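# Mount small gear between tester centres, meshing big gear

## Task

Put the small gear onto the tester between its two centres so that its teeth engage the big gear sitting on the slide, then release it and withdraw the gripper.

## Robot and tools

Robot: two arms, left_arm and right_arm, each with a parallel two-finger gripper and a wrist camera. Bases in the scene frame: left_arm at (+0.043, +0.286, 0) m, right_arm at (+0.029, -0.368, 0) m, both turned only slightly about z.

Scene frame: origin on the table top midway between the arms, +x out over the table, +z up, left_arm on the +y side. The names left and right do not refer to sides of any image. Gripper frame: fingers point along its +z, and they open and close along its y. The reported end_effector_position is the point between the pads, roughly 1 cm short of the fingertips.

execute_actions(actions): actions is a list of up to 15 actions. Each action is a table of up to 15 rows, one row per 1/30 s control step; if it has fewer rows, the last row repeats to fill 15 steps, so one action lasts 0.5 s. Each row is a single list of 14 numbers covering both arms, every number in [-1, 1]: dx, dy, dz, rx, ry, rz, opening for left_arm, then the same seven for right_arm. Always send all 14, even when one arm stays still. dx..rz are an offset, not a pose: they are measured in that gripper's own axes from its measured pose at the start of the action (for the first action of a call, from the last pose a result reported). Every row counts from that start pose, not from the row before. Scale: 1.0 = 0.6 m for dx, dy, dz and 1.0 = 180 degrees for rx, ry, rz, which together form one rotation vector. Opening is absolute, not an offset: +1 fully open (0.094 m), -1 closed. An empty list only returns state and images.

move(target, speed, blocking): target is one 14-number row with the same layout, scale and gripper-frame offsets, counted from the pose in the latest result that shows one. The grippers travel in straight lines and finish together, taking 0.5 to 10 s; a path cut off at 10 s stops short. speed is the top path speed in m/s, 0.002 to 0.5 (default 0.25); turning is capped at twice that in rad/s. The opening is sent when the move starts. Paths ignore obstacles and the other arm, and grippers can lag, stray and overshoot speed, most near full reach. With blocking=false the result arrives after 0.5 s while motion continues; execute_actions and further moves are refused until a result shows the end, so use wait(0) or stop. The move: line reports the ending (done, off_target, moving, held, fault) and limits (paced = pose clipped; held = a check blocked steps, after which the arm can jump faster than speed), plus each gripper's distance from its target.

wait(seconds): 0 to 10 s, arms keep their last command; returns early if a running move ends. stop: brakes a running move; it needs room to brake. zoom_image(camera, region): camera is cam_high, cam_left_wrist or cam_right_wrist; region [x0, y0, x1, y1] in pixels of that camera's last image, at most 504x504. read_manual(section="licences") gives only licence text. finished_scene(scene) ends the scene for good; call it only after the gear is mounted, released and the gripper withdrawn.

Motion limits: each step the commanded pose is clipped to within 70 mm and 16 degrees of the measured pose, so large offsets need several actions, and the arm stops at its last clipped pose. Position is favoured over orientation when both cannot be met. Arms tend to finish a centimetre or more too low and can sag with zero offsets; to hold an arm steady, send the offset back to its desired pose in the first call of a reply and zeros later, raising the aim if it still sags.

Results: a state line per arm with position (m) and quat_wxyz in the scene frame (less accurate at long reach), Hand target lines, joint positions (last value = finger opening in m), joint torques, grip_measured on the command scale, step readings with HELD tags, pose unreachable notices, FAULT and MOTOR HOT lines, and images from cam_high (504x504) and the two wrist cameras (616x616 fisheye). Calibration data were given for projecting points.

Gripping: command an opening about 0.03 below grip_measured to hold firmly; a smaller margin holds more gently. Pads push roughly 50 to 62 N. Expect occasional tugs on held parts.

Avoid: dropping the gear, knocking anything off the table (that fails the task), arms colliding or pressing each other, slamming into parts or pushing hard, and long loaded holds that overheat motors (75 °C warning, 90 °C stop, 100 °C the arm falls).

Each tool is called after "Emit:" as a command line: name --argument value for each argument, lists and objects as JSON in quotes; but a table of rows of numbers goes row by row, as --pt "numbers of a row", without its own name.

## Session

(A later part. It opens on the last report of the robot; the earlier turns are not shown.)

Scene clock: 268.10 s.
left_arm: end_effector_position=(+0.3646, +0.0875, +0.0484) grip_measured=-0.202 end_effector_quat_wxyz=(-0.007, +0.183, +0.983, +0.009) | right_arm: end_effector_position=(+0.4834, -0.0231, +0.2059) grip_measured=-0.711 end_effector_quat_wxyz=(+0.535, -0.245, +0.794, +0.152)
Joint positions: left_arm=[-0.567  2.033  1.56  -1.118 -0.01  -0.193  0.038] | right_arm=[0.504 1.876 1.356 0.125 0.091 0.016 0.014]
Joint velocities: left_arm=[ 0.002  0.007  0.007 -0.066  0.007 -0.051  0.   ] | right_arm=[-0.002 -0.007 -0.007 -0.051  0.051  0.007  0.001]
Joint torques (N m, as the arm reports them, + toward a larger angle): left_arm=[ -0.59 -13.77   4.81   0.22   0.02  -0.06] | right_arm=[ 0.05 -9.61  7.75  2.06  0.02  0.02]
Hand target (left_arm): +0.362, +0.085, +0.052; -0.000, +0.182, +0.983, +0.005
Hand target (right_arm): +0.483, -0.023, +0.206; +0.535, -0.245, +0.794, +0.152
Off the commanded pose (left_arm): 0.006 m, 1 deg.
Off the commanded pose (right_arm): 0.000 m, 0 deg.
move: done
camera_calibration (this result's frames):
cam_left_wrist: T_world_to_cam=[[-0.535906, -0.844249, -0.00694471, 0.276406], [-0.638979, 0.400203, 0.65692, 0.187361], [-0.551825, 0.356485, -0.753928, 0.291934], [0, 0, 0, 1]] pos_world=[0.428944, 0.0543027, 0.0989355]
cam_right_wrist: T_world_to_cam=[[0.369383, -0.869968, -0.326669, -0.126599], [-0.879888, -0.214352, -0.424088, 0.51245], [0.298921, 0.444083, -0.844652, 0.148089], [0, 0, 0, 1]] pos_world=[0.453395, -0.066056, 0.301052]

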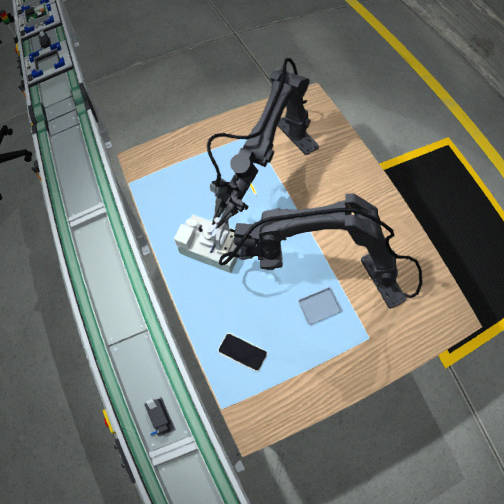

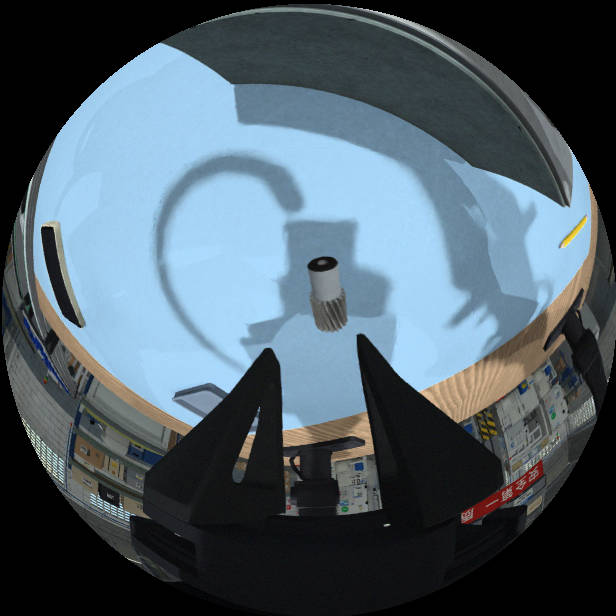

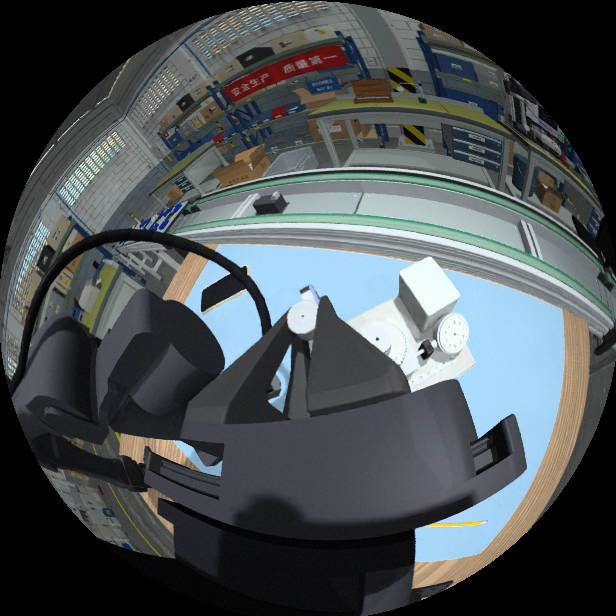

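Emit:
move --target '[-0.005,-0.018,0.06,0,0,0.04,-0.2,0,0,0,0,0,0,-0.78]' --speed 0.08

Scene clock: 273.80 s.
left_arm: end_effector_position=(+0.3673, +0.0778, +0.0187) grip_measured=-0.202 end_effector_quat_wxyz=(-0.002, +0.236, +0.972, +0.006) | right_arm: end_effector_position=(+0.4834, -0.0231, +0.2059) grip_measured=-0.711 end_effector_quat_wxyz=(+0.535, -0.245, +0.794, +0.152)
Joint positions: left_arm=[-0.585  2.082  1.512 -1.01  -0.01  -0.102  0.038] | right_arm=[0.504 1.876 1.356 0.125 0.091 0.016 0.014]
Joint velocities: left_arm=[-0.022 -0.017 -0.012  0.007 -0.066 -0.037  0.001] | right_arm=[ 0.017 -0.002 -0.002 -0.11  -0.007 -0.037  0.   ]
Joint torques (N m, as the arm reports them, + toward a larger angle): left_arm=[ -0.72 -11.43   4.81   0.2   -0.02   0.11] | right_arm=[ 0.13 -9.57  7.71  2.07  0.01  0.01]
Hand target (left_arm): +0.363, +0.077, +0.013; -0.008, +0.244, +0.970, +0.008
Hand target (right_arm): +0.483, -0.023, +0.206; +0.535, -0.245, +0.794, +0.152
Off the commanded pose (left_arm): 0.008 m, 1 deg.
Off the commanded pose (right_arm): 0.000 m, 0 deg.
move: done
camera_calibration (this result's frames):
cam_left_wrist: T_world_to_cam=[[-0.62429, -0.781169, -0.00613351, 0.29702], [-0.596634, 0.471717, 0.649238, 0.191569], [-0.504272, 0.408972, -0.76056, 0.253082], [0, 0, 0, 1]] pos_world=[0.427345, 0.0381534, 0.0699319]
cam_right_wrist: T_world_to_cam=[[0.369383, -0.869968, -0.326669, -0.126599], [-0.879888, -0.214352, -0.424088, 0.51245], [0.298921, 0.444083, -0.844652, 0.148089], [0, 0, 0, 1]] pos_world=[0.453395, -0.066056, 0.301052]

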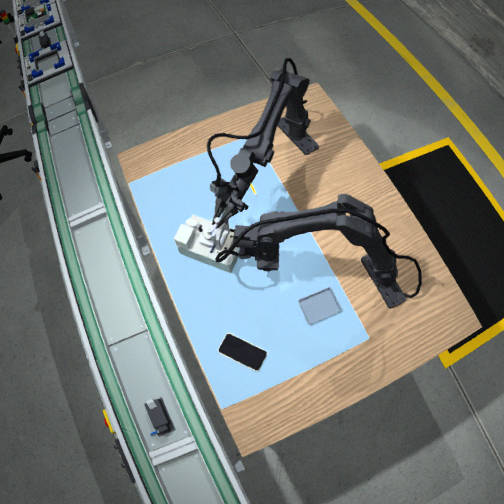

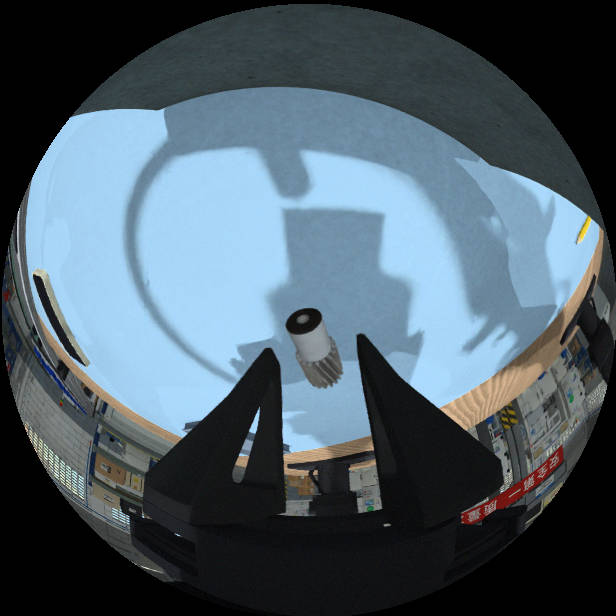

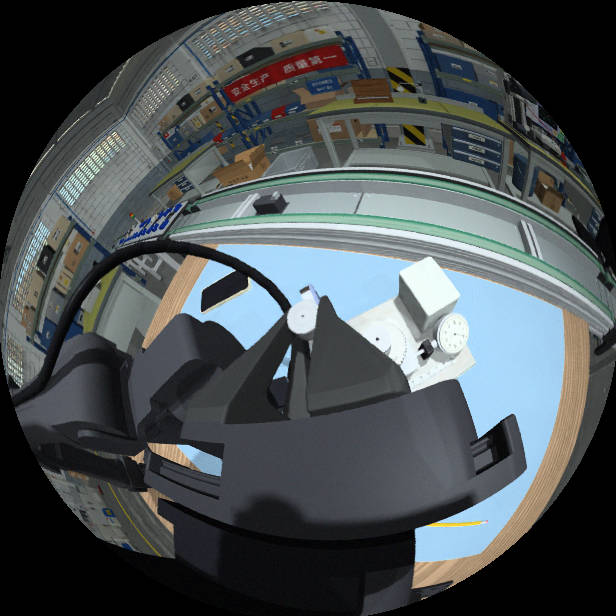

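Emit:
execute_actions --actions '[[[0.016,0,0.01,0,0,0,-0.2,0,0,0,0,0,0,-0.78]],[[0,0,0,0,0,0,-0.69,0,0,0,0,0,0,-0.78]],[[0,0,0,0,0,0,-0.69,0,0,0,0,0,0,-0.78]]]'

Scene clock: 284.57 s.
left_arm: end_effector_position=(+0.3604, +0.0823, +0.0106) grip_measured=-0.623 end_effector_quat_wxyz=(-0.008, +0.236, +0.972, +0.008) | right_arm: end_effector_position=(+0.4834, -0.0231, +0.2059) grip_measured=-0.711 end_effector_quat_wxyz=(+0.535, -0.245, +0.794, +0.152)
Joint positions: left_arm=[-0.585  2.073  1.463 -0.981 -0.01  -0.101  0.018] | right_arm=[0.504 1.876 1.356 0.125 0.091 0.016 0.014]
Joint velocities: left_arm=[-0.017 -0.007 -0.012  0.037  0.022  0.022  0.   ] | right_arm=[-0.002  0.012 -0.017 -0.066  0.037 -0.037  0.001]
Joint torques (N m, as the arm reports them, + toward a larger angle): left_arm=[ -0.04 -11.9    6.07   0.07   0.02   0.04] | right_arm=[ 0.   -9.65  7.68  2.06  0.    0.01]
Hand target (left_arm): +0.360, +0.082, +0.011; -0.008, +0.236, +0.972, +0.008
Hand target (right_arm): +0.483, -0.023, +0.206; +0.535, -0.245, +0.794, +0.152
Off the commanded pose (left_arm): 0.000 m, 0 deg.
Off the commanded pose (right_arm): 0.000 m, 0 deg.
Step readings (end_effector_position; steps 1 to 15: 1st action; 16 to 30: 2nd action; 31 to 45: 3rd action):
0: left_arm (+0.3677, +0.0775, +0.0187) | right_arm (+0.4834, -0.0231, +0.2059)
1: left_arm (+0.3675, +0.0777, +0.0177) | right_arm (+0.4834, -0.0231, +0.2059)
2: left_arm (+0.3661, +0.0786, +0.0162) | right_arm (+0.4834, -0.0231, +0.2059)
4: left_arm (+0.3613, +0.0817, +0.0123) | right_arm (+0.4834, -0.0231, +0.2059)
8: left_arm (+0.3596, +0.0828, +0.0106) | right_arm (+0.4834, -0.0231, +0.2059)
15: left_arm (+0.3604, +0.0823, +0.0106) | right_arm (+0.4834, -0.0231, +0.2059)
16: left_arm (+0.3604, +0.0823, +0.0106) | right_arm (+0.4834, -0.0231, +0.2059)
17: left_arm (+0.3604, +0.0823, +0.0106) | right_arm (+0.4834, -0.0231, +0.2059)
19: left_arm (+0.3604, +0.0823, +0.0106) | right_arm (+0.4834, -0.0231, +0.2059)
23: left_arm (+0.3604, +0.0823, +0.0106) | right_arm (+0.4834, -0.0231, +0.2059)
30: left_arm (+0.3604, +0.0823, +0.0106) | right_arm (+0.4834, -0.0231, +0.2059)
31: left_arm (+0.3604, +0.0823, +0.0106) | right_arm (+0.4834, -0.0231, +0.2059)
32: left_arm (+0.3604, +0.0823, +0.0106) | right_arm (+0.4834, -0.0231, +0.2059)
34: left_arm (+0.3604, +0.0823, +0.0106) | right_arm (+0.4834, -0.0231, +0.2059)
38: left_arm (+0.3604, +0.0823, +0.0106) | right_arm (+0.4834, -0.0231, +0.2059)
45: end_effector_position above
camera_calibration (this result's frames):
cam_left_wrist: T_world_to_cam=[[-0.625233, -0.780421, -0.00508409, 0.296443], [-0.59024, 0.468588, 0.657299, 0.188445], [-0.510588, 0.413966, -0.753613, 0.243333], [0, 0, 0, 1]] pos_world=[0.420816, 0.0423155, 0.0610216]
cam_right_wrist: T_world_to_cam=[[0.369383, -0.869968, -0.326669, -0.126599], [-0.879888, -0.214352, -0.424088, 0.51245], [0.298921, 0.444083, -0.844652, 0.148089], [0, 0, 0, 1]] pos_world=[0.453395, -0.066056, 0.301052]

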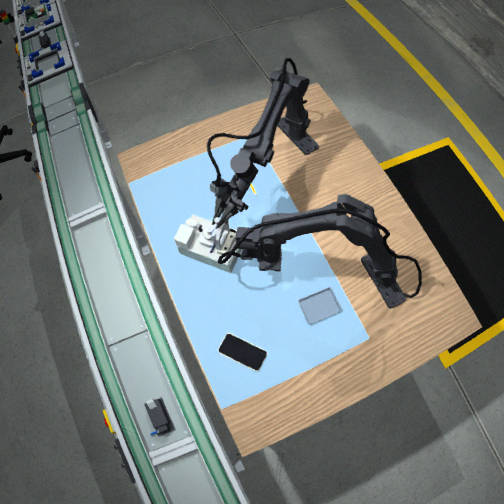

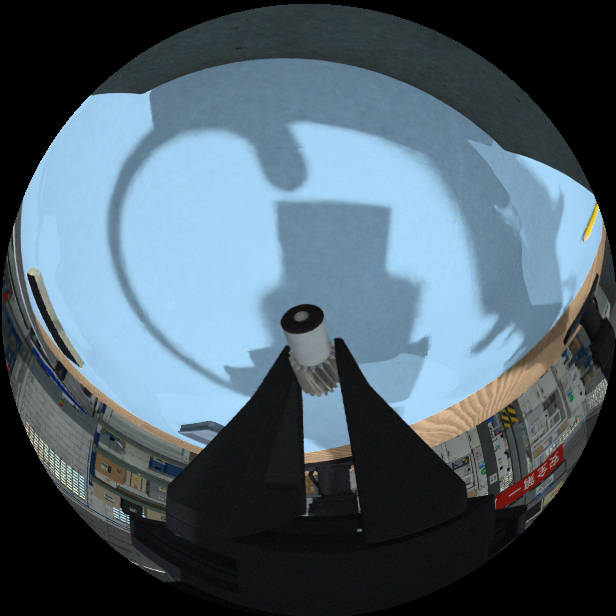

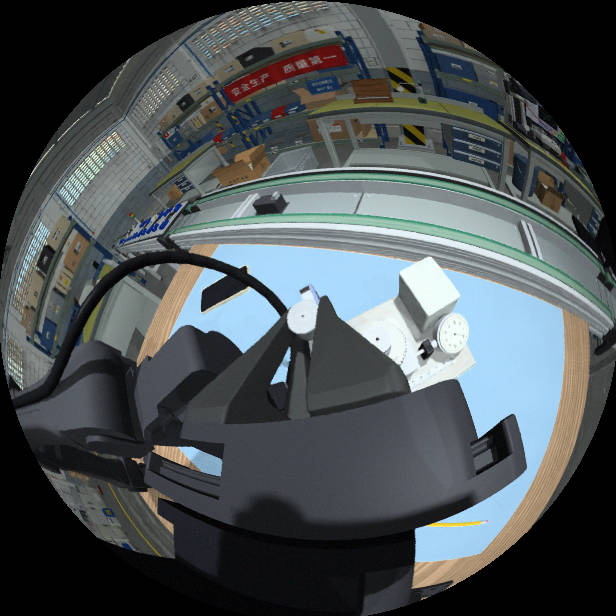

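Too deep; open and raise ~5 mm.

Emit:
execute_actions --actions '[[[0,0,0,0,0,0,-0.4,0,0,0,0,0,0,-0.78]],[[0,0,-0.02,0,0,0,-0.4,0,0,0,0,0,0,-0.78]],[[0,0,0,0,0,0,-0.4,0,0,0,0,0,0,-0.78]]]'

Scene clock: 295.43 s.
left_arm: end_effector_position=(+0.3539, +0.0865, +0.0108) grip_measured=-0.402 end_effector_quat_wxyz=(-0.022, +0.236, +0.971, +0.013) | right_arm: end_effector_position=(+0.4834, -0.0231, +0.2059) grip_measured=-0.711 end_effector_quat_wxyz=(+0.535, -0.245, +0.794, +0.152)
Joint positions: left_arm=[-0.585  2.073  1.463 -1.012 -0.01  -0.101  0.028] | right_arm=[0.504 1.876 1.356 0.125 0.091 0.016 0.014]
Joint velocities: left_arm=[-0.002  0.002 -0.012 -0.037  0.037 -0.066 -0.   ] | right_arm=[-0.002 -0.007  0.007 -0.051 -0.081 -0.037  0.001]
Joint torques (N m, as the arm reports them, + toward a larger angle): left_arm=[  0.07 -11.89   5.99   0.     0.03   0.03] | right_arm=[-0.02 -9.65  7.75  2.05  0.02  0.02]
Hand target (left_arm): +0.354, +0.087, +0.011; -0.022, +0.236, +0.971, +0.013
Hand target (right_arm): +0.483, -0.023, +0.206; +0.535, -0.245, +0.794, +0.152
Off the commanded pose (left_arm): 0.000 m, 0 deg.
Off the commanded pose (right_arm): 0.000 m, 0 deg.
Step readings (end_effector_position; steps 1 to 15: 1st action; 16 to 30: 2nd action; 31 to 45: 3rd action):
0: left_arm (+0.3604, +0.0823, +0.0106) | right_arm (+0.4834, -0.0231, +0.2059)
1: left_arm (+0.3604, +0.0823, +0.0106) | right_arm (+0.4834, -0.0231, +0.2059)
2: left_arm (+0.3604, +0.0823, +0.0106) | right_arm (+0.4834, -0.0231, +0.2059)
4: left_arm (+0.3604, +0.0823, +0.0106) | right_arm (+0.4834, -0.0231, +0.2059)
8: left_arm (+0.3604, +0.0823, +0.0106) | right_arm (+0.4834, -0.0231, +0.2059)
15: left_arm (+0.3604, +0.0823, +0.0106) | right_arm (+0.4834, -0.0231, +0.2059)
16: left_arm (+0.3598, +0.0827, +0.0106) | right_arm (+0.4834, -0.0231, +0.2059)
17: left_arm (+0.3588, +0.0833, +0.0106) | right_arm (+0.4834, -0.0231, +0.2059)
19: left_arm (+0.3568, +0.0846, +0.0107) | right_arm (+0.4834, -0.0231, +0.2059)
23: left_arm (+0.3548, +0.0859, +0.0108) | right_arm (+0.4834, -0.0231, +0.2059)
30: left_arm (+0.3539, +0.0865, +0.0108) | right_arm (+0.4834, -0.0231, +0.2059)
31: left_arm (+0.3539, +0.0865, +0.0108) | right_arm (+0.4834, -0.0231, +0.2059)
32: left_arm (+0.3539, +0.0865, +0.0108) | right_arm (+0.4834, -0.0231, +0.2059)
34: left_arm (+0.3539, +0.0865, +0.0108) | right_arm (+0.4834, -0.0231, +0.2059)
38: left_arm (+0.3539, +0.0865, +0.0108) | right_arm (+0.4834, -0.0231, +0.2059)
45: end_effector_position above
camera_calibration (this result's frames):
cam_left_wrist: T_world_to_cam=[[-0.625327, -0.78036, -0.00204129, 0.295683], [-0.572715, 0.457154, 0.680446, 0.176965], [-0.53006, 0.42667, -0.732795, 0.24403], [0, 0, 0, 1]] pos_world=[0.4156, 0.0457188, 0.059012]
cam_right_wrist: T_world_to_cam=[[0.369383, -0.869968, -0.326669, -0.126599], [-0.879888, -0.214352, -0.424088, 0.51245], [0.298921, 0.444083, -0.844652, 0.148089], [0, 0, 0, 1]] pos_world=[0.453395, -0.066056, 0.301052]

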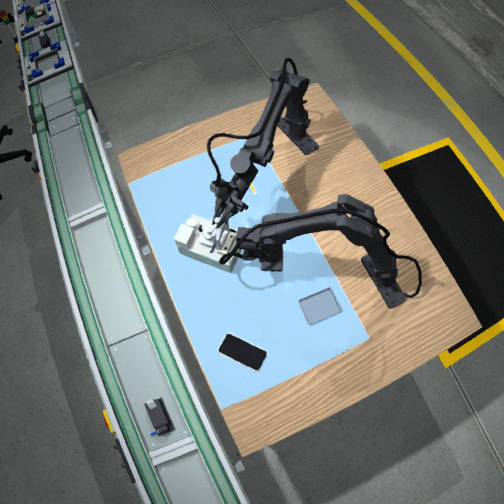

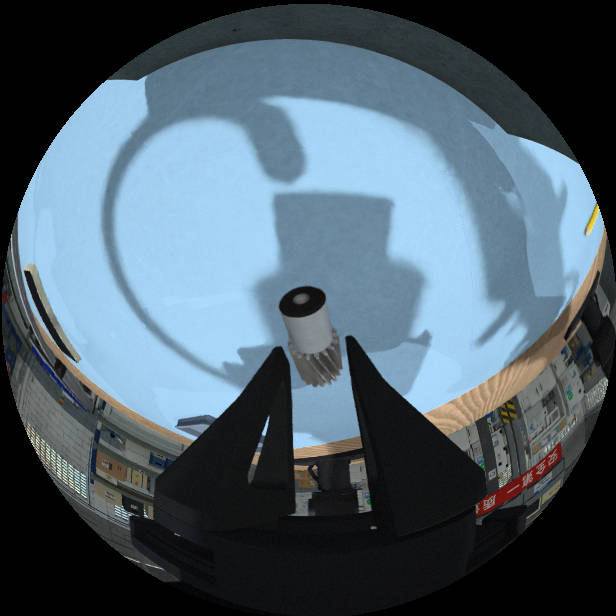

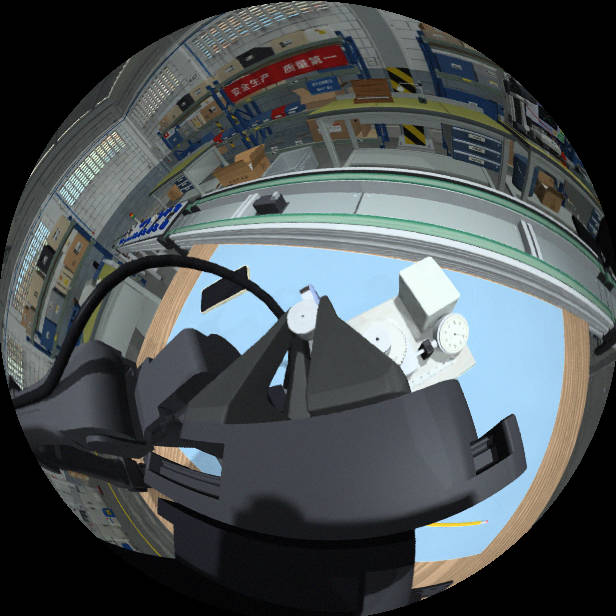

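Emit:
execute_actions --actions '[[[-0.02,0,-0.03,0,-0.03,0,-0.4,0,0,0,0,0,0,-0.78]],[[0,0,0,0,0,0,-0.4,0,0,0,0,0,0,-0.78]]]'

Scene clock: 312.60 s.
left_arm: end_effector_position=(+0.3645, +0.0799, +0.0257) grip_measured=-0.402 end_effector_quat_wxyz=(+0.016, +0.236, +0.972, +0.001) | right_arm: end_effector_position=(+0.4834, -0.0231, +0.2059) grip_measured=-0.711 end_effector_quat_wxyz=(+0.535, -0.245, +0.794, +0.152)
Joint positions: left_arm=[-0.585  2.026  1.456 -0.971 -0.012 -0.101  0.028] | right_arm=[0.504 1.876 1.356 0.125 0.091 0.016 0.014]
Joint velocities: left_arm=[-0.012  0.002 -0.012  0.022 -0.037 -0.007  0.001] | right_arm=[-0.012 -0.017 -0.002 -0.037 -0.022 -0.066 -0.   ]
Joint torques (N m, as the arm reports them, + toward a larger angle): left_arm=[  0.05 -11.46   6.26   0.18  -0.01   0.02] | right_arm=[ 0.05 -9.73  7.71  2.07  0.02  0.03]
Hand target (left_arm): +0.364, +0.080, +0.026; +0.016, +0.236, +0.972, +0.001
Hand target (right_arm): +0.483, -0.023, +0.206; +0.535, -0.245, +0.794, +0.152
Off the commanded pose (left_arm): 0.000 m, 0 deg.
Off the commanded pose (right_arm): 0.000 m, 0 deg.
Step readings (end_effector_position; steps 1 to 15: 1st action; 16 to 30: 2nd action):
0: left_arm (+0.3539, +0.0865, +0.0108) | right_arm (+0.4834, -0.0231, +0.2059)
1: left_arm (+0.3548, +0.0860, +0.0118) | right_arm (+0.4834, -0.0231, +0.2059)
2: left_arm (+0.3557, +0.0855, +0.0133) | right_arm (+0.4834, -0.0231, +0.2059)
4: left_arm (+0.3585, +0.0837, +0.0189) | right_arm (+0.4834, -0.0231, +0.2059)
8: left_arm (+0.3632, +0.0806, +0.0256) | right_arm (+0.4834, -0.0231, +0.2059)
15: left_arm (+0.3645, +0.0799, +0.0257) | right_arm (+0.4834, -0.0231, +0.2059)
16: left_arm (+0.3645, +0.0799, +0.0257) | right_arm (+0.4834, -0.0231, +0.2059)
17: left_arm (+0.3645, +0.0799, +0.0257) | right_arm (+0.4834, -0.0231, +0.2059)
19: left_arm (+0.3645, +0.0799, +0.0257) | right_arm (+0.4834, -0.0231, +0.2059)
23: left_arm (+0.3645, +0.0799, +0.0257) | right_arm (+0.4834, -0.0231, +0.2059)
30: end_effector_position above
camera_calibration (this result's frames):
cam_left_wrist: T_world_to_cam=[[-0.624892, -0.780633, -0.0109982, 0.297229], [-0.616962, 0.485144, 0.619672, 0.191451], [-0.478401, 0.394013, -0.784784, 0.24848], [0, 0, 0, 1]] pos_world=[0.422727, 0.0412415, 0.0796352]
cam_right_wrist: T_world_to_cam=[[0.369383, -0.869968, -0.326669, -0.126599], [-0.879888, -0.214352, -0.424088, 0.51245], [0.298921, 0.444083, -0.844652, 0.148089], [0, 0, 0, 1]] pos_world=[0.453395, -0.066056, 0.301052]

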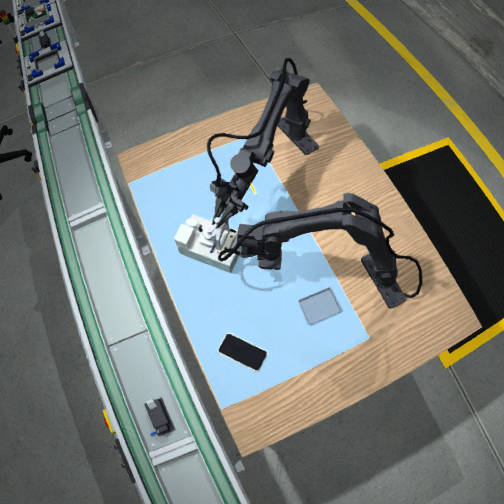

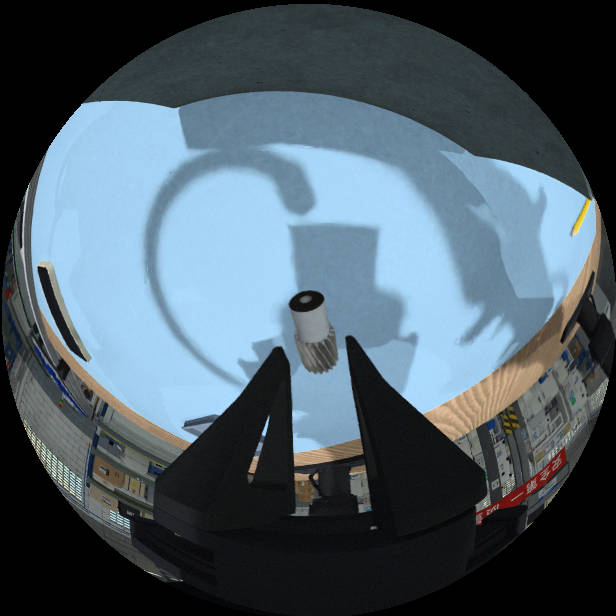

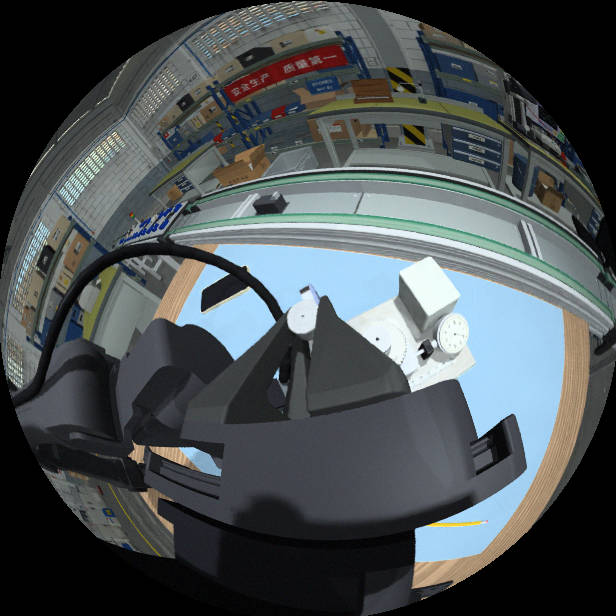

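Emit:
execute_actions --actions '[[[0.012,0,0.014,0,0,0,-0.4,0,0,0,0,0,0,-0.78]],[[0,0,0,0,0,0,-0.4,0,0,0,0,0,0,-0.78]]]'

Scene clock: 317.37 s.
left_arm: end_effector_position=(+0.3593, +0.0833, +0.0162) grip_measured=-0.402 end_effector_quat_wxyz=(+0.012, +0.236, +0.972, +0.002) | right_arm: end_effector_position=(+0.4834, -0.0231, +0.2059) grip_measured=-0.711 end_effector_quat_wxyz=(+0.535, -0.245, +0.794, +0.152)
Joint positions: left_arm=[-0.585  2.024  1.413 -0.939 -0.012 -0.101  0.028] | right_arm=[0.504 1.876 1.356 0.125 0.091 0.016 0.014]
Joint velocities: left_arm=[-0.027 -0.002 -0.002  0.022 -0.051  0.037 -0.001] | right_arm=[ 0.007  0.007  0.002 -0.007 -0.007  0.095 -0.001]
Joint torques (N m, as the arm reports them, + toward a larger angle): left_arm=[  0.01 -11.46   6.11   0.14   0.     0.01] | right_arm=[ 0.03 -9.59  7.69  2.05  0.01  0.02]
Hand target (left_arm): +0.359, +0.083, +0.016; +0.012, +0.236, +0.972, +0.002
Hand target (right_arm): +0.483, -0.023, +0.206; +0.535, -0.245, +0.794, +0.152
Off the commanded pose (left_arm): 0.000 m, 0 deg.
Off the commanded pose (right_arm): 0.000 m, 0 deg.
Step readings (end_effector_position; steps 1 to 15: 1st action; 16 to 30: 2nd action):
0: left_arm (+0.3645, +0.0799, +0.0257) | right_arm (+0.4834, -0.0231, +0.2059)
1: left_arm (+0.3644, +0.0799, +0.0246) | right_arm (+0.4834, -0.0231, +0.2059)
2: left_arm (+0.3639, +0.0803, +0.0230) | right_arm (+0.4834, -0.0231, +0.2059)
4: left_arm (+0.3605, +0.0825, +0.0189) | right_arm (+0.4834, -0.0231, +0.2059)
8: left_arm (+0.3576, +0.0844, +0.0161) | right_arm (+0.4834, -0.0231, +0.2059)
15: left_arm (+0.3593, +0.0833, +0.0162) | right_arm (+0.4834, -0.0231, +0.2059)
16: left_arm (+0.3593, +0.0833, +0.0162) | right_arm (+0.4834, -0.0231, +0.2059)
17: left_arm (+0.3593, +0.0833, +0.0162) | right_arm (+0.4834, -0.0231, +0.2059)
19: left_arm (+0.3593, +0.0833, +0.0162) | right_arm (+0.4834, -0.0231, +0.2059)
23: left_arm (+0.3593, +0.0833, +0.0162) | right_arm (+0.4834, -0.0231, +0.2059)
30: end_effector_position above
camera_calibration (this result's frames):
cam_left_wrist: T_world_to_cam=[[-0.624973, -0.780581, -0.0101114, 0.296529], [-0.612183, 0.482026, 0.626803, 0.190872], [-0.484396, 0.397925, -0.779112, 0.238901], [0, 0, 0, 1]] pos_world=[0.417894, 0.0443945, 0.0694896]
cam_right_wrist: T_world_to_cam=[[0.369383, -0.869968, -0.326669, -0.126599], [-0.879888, -0.214352, -0.424088, 0.51245], [0.298921, 0.444083, -0.844652, 0.148089], [0, 0, 0, 1]] pos_world=[0.453395, -0.066056, 0.301052]

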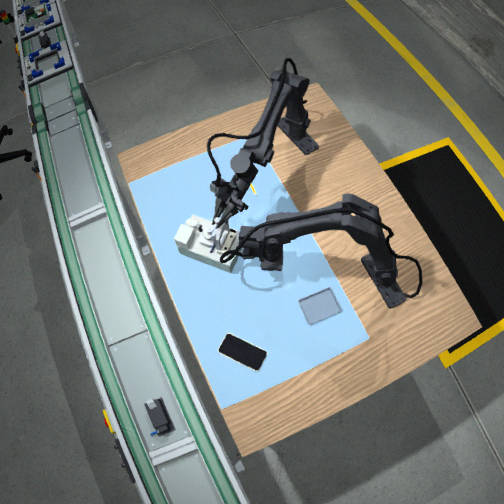

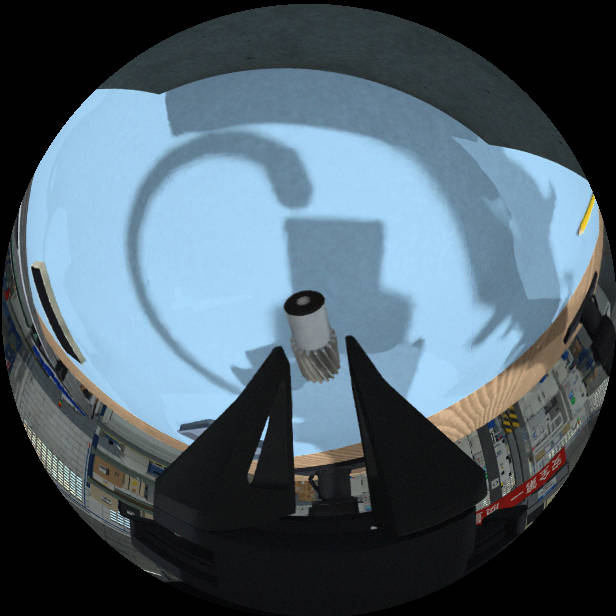

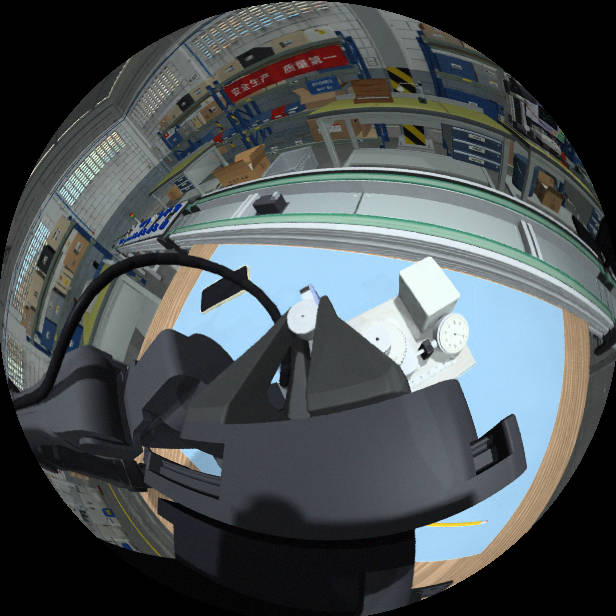

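Emit:
execute_actions --actions '[[[0,0,0,0,0,0,-0.68,0,0,0,0,0,0,-0.78]],[[0,0,0,0,0,0,-0.68,0,0,0,0,0,0,-0.78]]]'

Emit:
move --target '[0,0,-0.21,0,0,0.118,-0.68,0,0,0,0,0,0,-0.78]'

Emit:
move --target '[-0.08,0.025,-0.01,0,-0.52,0,-0.68,0,0,0,0,0,0,-0.78]'

Scene clock: 325.63 s.
left_arm: end_effector_position=(+0.3592, +0.0832, +0.0162) grip_measured=-0.629 end_effector_quat_wxyz=(+0.011, +0.237, +0.972, +0.002) | right_arm: end_effector_position=(+0.4834, -0.0231, +0.2059) grip_measured=-0.711 end_effector_quat_wxyz=(+0.535, -0.245, +0.794, +0.152)
Joint positions: left_arm=[-0.585  2.024  1.413 -0.939 -0.011 -0.1    0.017] | right_arm=[0.504 1.876 1.356 0.125 0.091 0.016 0.014]
Joint velocities: left_arm=[-0.007  0.002 -0.007 -0.007  0.037  0.007 -0.   ] | right_arm=[-0.027  0.007  0.007  0.022 -0.022 -0.051  0.001]
Joint torques (N m, as the arm reports them, + toward a larger angle): left_arm=[  0.   -11.54   6.19   0.14  -0.02   0.  ] | right_arm=[ 0.   -9.64  7.75  2.07  0.02  0.03]
Hand target (left_arm): +0.359, +0.083, +0.016; +0.011, +0.237, +0.972, +0.002
Hand target (right_arm): +0.483, -0.023, +0.206; +0.535, -0.245, +0.794, +0.152
Off the commanded pose (left_arm): 0.000 m, 0 deg.
Off the commanded pose (right_arm): 0.000 m, 0 deg.
Step readings (end_effector_position; steps 1 to 15: 1st action; 16 to 30: 2nd action):
0: left_arm (+0.3593, +0.0833, +0.0162) | right_arm (+0.4834, -0.0231, +0.2059)
1: left_arm (+0.3593, +0.0833, +0.0162) | right_arm (+0.4834, -0.0231, +0.2059)
2: left_arm (+0.3592, +0.0832, +0.0162) | right_arm (+0.4834, -0.0231, +0.2059)
4: left_arm (+0.3592, +0.0832, +0.0162) | right_arm (+0.4834, -0.0231, +0.2059)
8: left_arm (+0.3592, +0.0832, +0.0162) | right_arm (+0.4834, -0.0231, +0.2059)
15: left_arm (+0.3592, +0.0832, +0.0162) | right_arm (+0.4834, -0.0231, +0.2059)
16: left_arm (+0.3592, +0.0832, +0.0162) | right_arm (+0.4834, -0.0231, +0.2059)
17: left_arm (+0.3592, +0.0832, +0.0162) | right_arm (+0.4834, -0.0231, +0.2059)
19: left_arm (+0.3592, +0.0832, +0.0162) | right_arm (+0.4834, -0.0231, +0.2059)
23: left_arm (+0.3592, +0.0832, +0.0162) | right_arm (+0.4834, -0.0231, +0.2059)
30: end_effector_position above
camera_calibration (this result's frames):
cam_left_wrist: T_world_to_cam=[[-0.625279, -0.78034, -0.00973918, 0.296545], [-0.611865, 0.482459, 0.626781, 0.190728], [-0.484404, 0.397872, -0.779135, 0.238912], [0, 0, 0, 1]] pos_world=[0.417853, 0.0443313, 0.0694887]
cam_right_wrist: T_world_to_cam=[[0.369383, -0.869968, -0.326669, -0.126599], [-0.879888, -0.214352, -0.424088, 0.51245], [0.298921, 0.444083, -0.844652, 0.148089], [0, 0, 0, 1]] pos_world=[0.453395, -0.066056, 0.301052]

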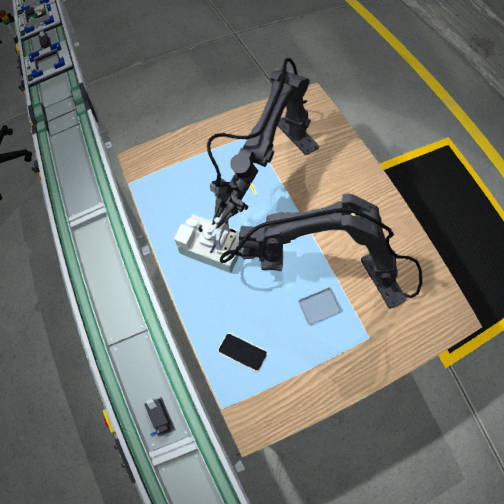

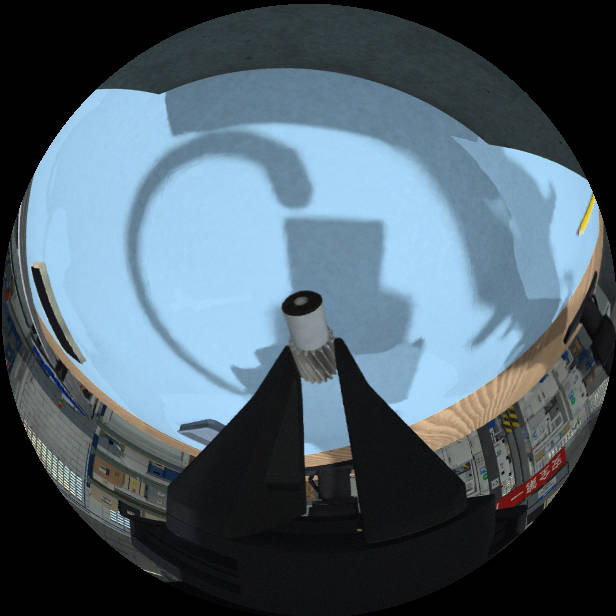

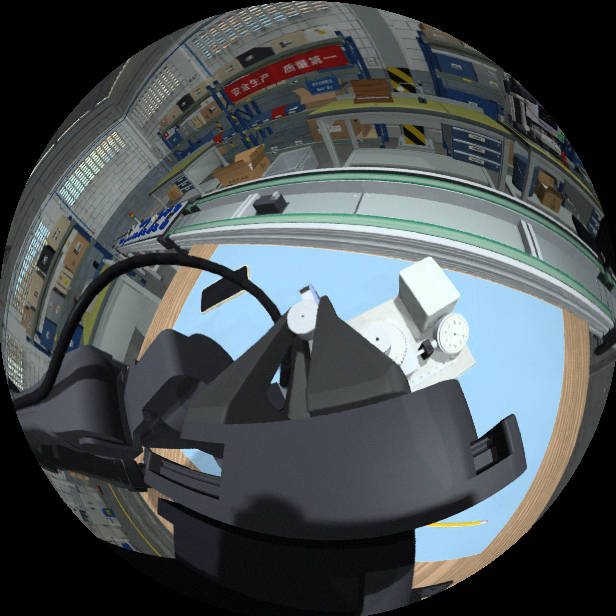

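Scene clock: 327.10 s.
left_arm: end_effector_position=(+0.3529, +0.0873, +0.1316) grip_measured=-0.629 end_effector_quat_wxyz=(-0.002, +0.408, +0.913, +0.006) | right_arm: end_effector_position=(+0.4834, -0.0231, +0.2059) grip_measured=-0.711 end_effector_quat_wxyz=(+0.535, -0.245, +0.794, +0.152)
Joint positions: left_arm=[-0.585  1.952  1.777 -1.402 -0.011  0.262  0.017] | right_arm=[0.504 1.876 1.356 0.125 0.091 0.016 0.014]
Joint velocities: left_arm=[-0.002 -0.027 -0.002  0.022 -0.007 -0.007  0.001] | right_arm=[-0.012 -0.007 -0.012  0.11  -0.007  0.051  0.001]
Joint torques (N m, as the arm reports them, + toward a larger angle): left_arm=[ -0.11 -11.56   8.92  -0.02  -0.03   0.07] | right_arm=[-0.02 -9.71  7.75  2.06  0.    0.  ]
Hand target (left_arm): +0.357, +0.085, +0.142; +0.011, +0.412, +0.911, +0.004
Hand target (right_arm): +0.483, -0.023, +0.206; +0.535, -0.245, +0.794, +0.152
Off the commanded pose (left_arm): 0.012 m, 2 deg.
Off the commanded pose (right_arm): 0.000 m, 0 deg.
move: off_target (left_arm)
camera_calibration (this result's frames):
cam_left_wrist: T_world_to_cam=[[-0.861456, -0.507818, -0.00383051, 0.35571], [-0.388148, 0.653547, 0.649782, 0.0156], [-0.327468, 0.561245, -0.760111, 0.252026], [0, 0, 0, 1]] pos_world=[0.395013, 0.0289923, 0.182793]
cam_right_wrist: T_world_to_cam=[[0.369383, -0.869968, -0.326669, -0.126599], [-0.879888, -0.214352, -0.424088, 0.51245], [0.298921, 0.444083, -0.844652, 0.148089], [0, 0, 0, 1]] pos_world=[0.453395, -0.066056, 0.301052]

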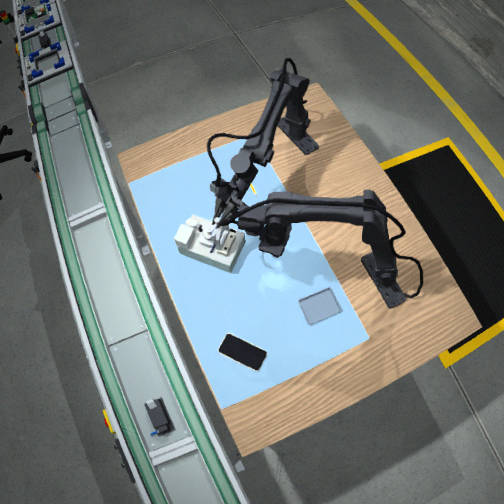

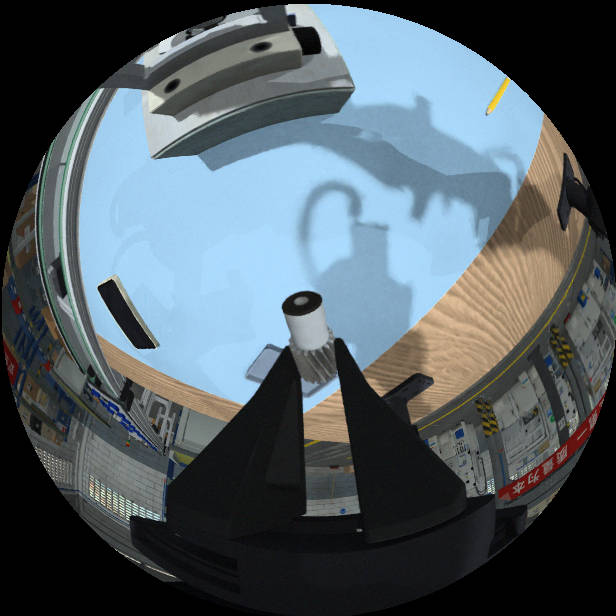

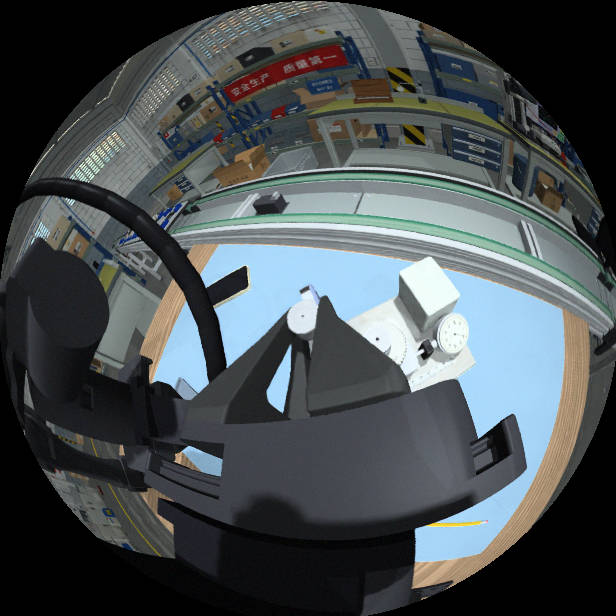

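Scene clock: 331.17 s.
left_arm: end_effector_position=(+0.3969, +0.0579, +0.1381) grip_measured=-0.629 end_effector_quat_wxyz=(+0.656, +0.280, +0.633, -0.302) | right_arm: end_effector_position=(+0.4834, -0.0231, +0.2059) grip_measured=-0.711 end_effector_quat_wxyz=(+0.535, -0.245, +0.794, +0.152)
Joint positions: left_arm=[-0.392  1.909  0.406  1.55   0.463 -0.036  0.017] | right_arm=[0.504 1.876 1.356 0.125 0.091 0.016 0.014]
Joint velocities: left_arm=[ 0.007  0.002 -0.012 -0.125 -0.007 -0.007  0.001] | right_arm=[-0.007 -0.002  0.002  0.007 -0.022  0.037 -0.   ]
Joint torques (N m, as the arm reports them, + toward a larger angle): left_arm=[ 0.24 -7.26  2.97  1.93  0.01 -0.09] | right_arm=[ 0.05 -9.62  7.76  2.07  0.    0.01]
Hand target (left_arm): +0.396, +0.060, +0.137; +0.656, +0.276, +0.633, -0.304
Hand target (right_arm): +0.483, -0.023, +0.206; +0.535, -0.245, +0.794, +0.152
Off the commanded pose (left_arm): 0.004 m, 2 deg.
Off the commanded pose (right_arm): 0.000 m, 0 deg.
joint sent to its limit (left arm) — the command would take joint 4 (wrist pitch) past its upper limit, so that joint was sent only as far as its limit.
move: done
camera_calibration (this result's frames):
cam_left_wrist: T_world_to_cam=[[-0.734681, -0.653608, -0.181772, 0.361364], [-0.296786, 0.550588, -0.780238, 0.214892], [0.610051, -0.519278, -0.598488, -0.0439888], [0, 0, 0, 1]] pos_world=[0.3561, 0.0950311, 0.207026]
cam_right_wrist: T_world_to_cam=[[0.369383, -0.869968, -0.326669, -0.126599], [-0.879888, -0.214352, -0.424088, 0.51245], [0.298921, 0.444083, -0.844652, 0.148089], [0, 0, 0, 1]] pos_world=[0.453395, -0.066056, 0.301052]

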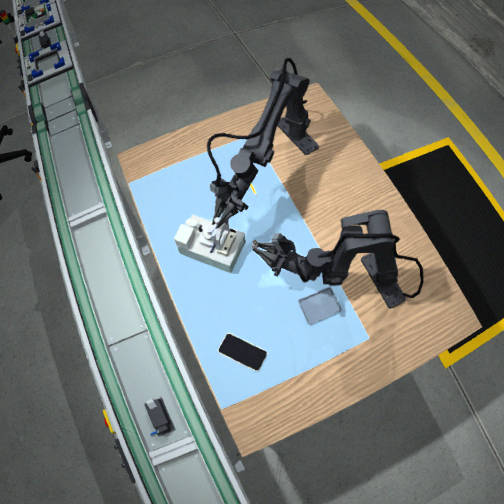

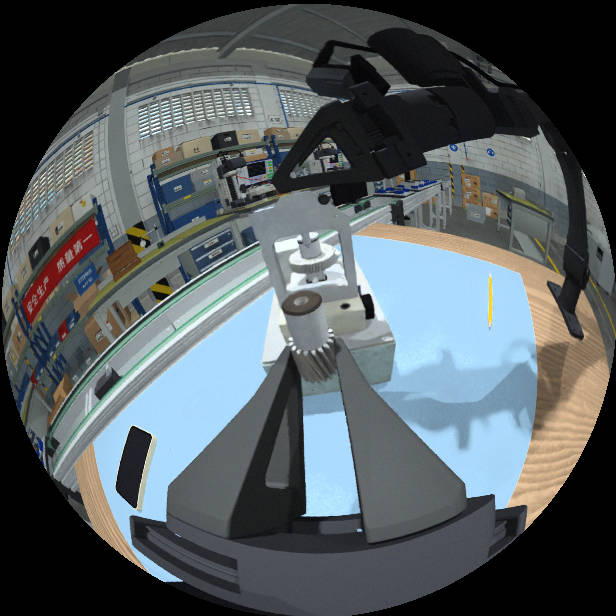

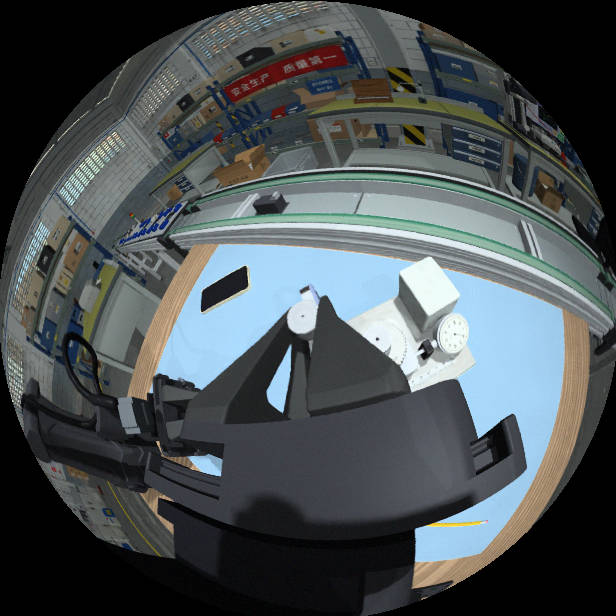

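Emit:
execute_actions --actions '[[[-0.007,0.002,0.04,0,-0.005,0,-0.68,-0.11,0,-0.04,0,-0.07,0,-0.78]],[[-0.007,0.002,0.04,0,-0.005,0,-0.68,-0.11,0,-0.04,0,-0.07,0,-0.78]],[[-0.007,0.002,0.04,0,-0.005,0,-0.68,-0.11,0,-0.04,0,-0.07,0,-0.78]],[[-0.007,0.002,0.04,0,-0.005,0,-0.68,-0.11,0,-0.04,0,-0.06,0,-0.78]],[[0,0,0,0,0,0,-0.68,-0.11,0,-0.04,0,-0.06,0,-0.78]]]'

Scene clock: 342.00 s.
left_arm: end_effector_position=(+0.4410, +0.0076, +0.1364) grip_measured=-0.629 end_effector_quat_wxyz=(+0.650, +0.280, +0.637, -0.305) | right_arm: end_effector_position=(+0.4842, -0.0224, +0.2242) grip_measured=-0.711 end_effector_quat_wxyz=(+0.594, -0.235, +0.750, +0.170)
Joint positions: left_arm=[-0.484  2.026  0.663  1.397  0.377 -0.037  0.017] | right_arm=[ 0.504  1.858  1.258  0.36   0.091 -0.002  0.014]
Joint velocities: left_arm=[-0.007 -0.002 -0.002 -0.051  0.037  0.051 -0.001] | right_arm=[-0.017  0.002 -0.002 -0.037  0.022 -0.051  0.   ]
Joint torques (N m, as the arm reports them, + toward a larger angle): left_arm=[ -0.02 -10.06   4.54   1.77   0.02   0.03] | right_arm=[  0.31 -16.5    7.11   3.19   0.04  -0.14]
Hand target (left_arm): +0.441, +0.008, +0.137; +0.650, +0.280, +0.636, -0.305
Hand target (right_arm): +0.476, -0.027, +0.291; +0.657, -0.218, +0.696, +0.189
Off the commanded pose (left_arm): 0.000 m, 0 deg.
Off the commanded pose (right_arm): 0.070 m, 10 deg.
Step readings (end_effector_position; steps 1 to 15: 1st action; 16 to 30: 2nd action; 31 to 45: 3rd action; 46 to 60: 4th action; 61 to 75: 5th action):
0: left_arm (+0.3969, +0.0579, +0.1385) | right_arm (+0.4834, -0.0231, +0.2059)
1: left_arm (+0.3980, +0.0566, +0.1387) | right_arm (+0.4834, -0.0230, +0.2087)
2: left_arm (+0.4005, +0.0535, +0.1387) | right_arm (+0.4835, -0.0230, +0.2106)
4: left_arm (+0.4044, +0.0470, +0.1403) | right_arm (+0.4838, -0.0227, +0.2145)
8: left_arm (+0.4070, +0.0444, +0.1409) | right_arm (+0.4840, -0.0226, +0.2158)
15: left_arm (+0.4076, +0.0448, +0.1385) | right_arm (+0.4840, -0.0226, +0.2158)
16: left_arm (+0.4089, +0.0436, +0.1385) | right_arm (+0.4837, -0.0228, +0.2165)
17: left_arm (+0.4116, +0.0407, +0.1387) | right_arm (+0.4837, -0.0228, +0.2176)
19: left_arm (+0.4158, +0.0345, +0.1400) | right_arm (+0.4840, -0.0226, +0.2185)
23: left_arm (+0.4180, +0.0318, +0.1404) | right_arm (+0.4841, -0.0225, +0.2189)
30: left_arm (+0.4186, +0.0322, +0.1384) | right_arm (+0.4841, -0.0225, +0.2192)
31: left_arm (+0.4199, +0.0309, +0.1382) | right_arm (+0.4840, -0.0226, +0.2196)
32: left_arm (+0.4227, +0.0282, +0.1385) | right_arm (+0.4839, -0.0226, +0.2203)
34: left_arm (+0.4271, +0.0222, +0.1395) | right_arm (+0.4840, -0.0226, +0.2212)
38: left_arm (+0.4293, +0.0194, +0.1396) | right_arm (+0.4842, -0.0224, +0.2225)
45: left_arm (+0.4297, +0.0197, +0.1376) | right_arm (+0.4842, -0.0224, +0.2228)
46: left_arm (+0.4310, +0.0185, +0.1374) | right_arm (+0.4842, -0.0224, +0.2228)
47: left_arm (+0.4340, +0.0157, +0.1377) | right_arm (+0.4842, -0.0224, +0.2228)
49: left_arm (+0.4385, +0.0101, +0.1384) | right_arm (+0.4842, -0.0224, +0.2231)
53: left_arm (+0.4405, +0.0073, +0.1382) | right_arm (+0.4842, -0.0224, +0.2234)
60: left_arm (+0.4410, +0.0076, +0.1366) | right_arm (+0.4843, -0.0224, +0.2235)
61: left_arm (+0.4410, +0.0076, +0.1365) | right_arm (+0.4842, -0.0224, +0.2234)
62: left_arm (+0.4410, +0.0076, +0.1365) | right_arm (+0.4842, -0.0224, +0.2236)
64: left_arm (+0.4410, +0.0076, +0.1364) | right_arm (+0.4842, -0.0224, +0.2238)
68: left_arm (+0.4410, +0.0076, +0.1364) | right_arm (+0.4843, -0.0224, +0.2242)
75: end_effector_position above
camera_calibration (this result's frames):
cam_left_wrist: T_world_to_cam=[[-0.741109, -0.648692, -0.173075, 0.362201], [-0.303888, 0.55398, -0.775086, 0.256792], [0.598673, -0.521828, -0.60769, -0.0917106], [0, 0, 0, 1]] pos_world=[0.401371, 0.044842, 0.205993]
cam_right_wrist: T_world_to_cam=[[0.417966, -0.840175, -0.345557, -0.138948], [-0.815397, -0.179242, -0.550455, 0.519031], [0.40054, 0.511838, -0.759993, 0.0963313], [0, 0, 0, 1]] pos_world=[0.442708, -0.0730143, 0.3109]

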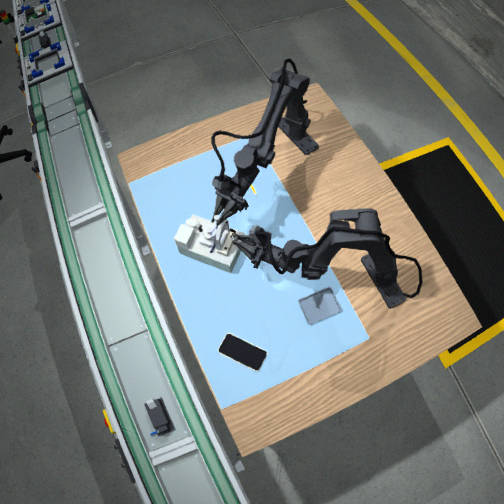

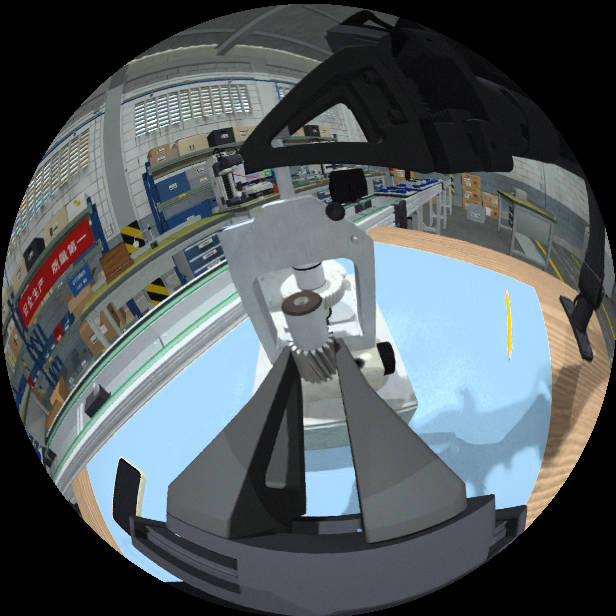

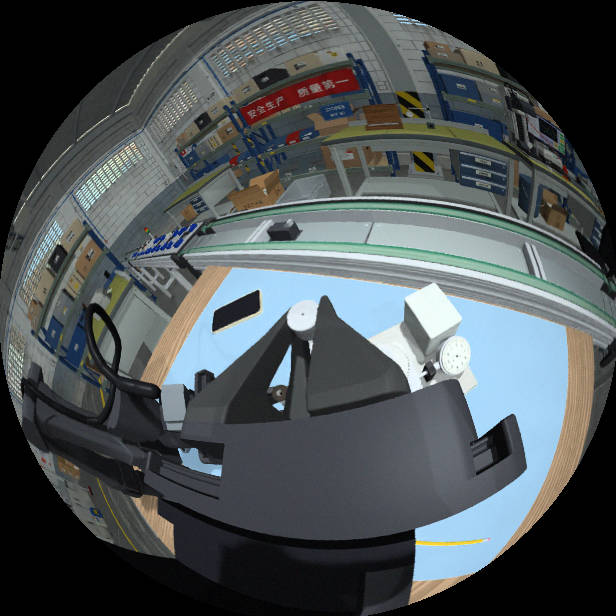

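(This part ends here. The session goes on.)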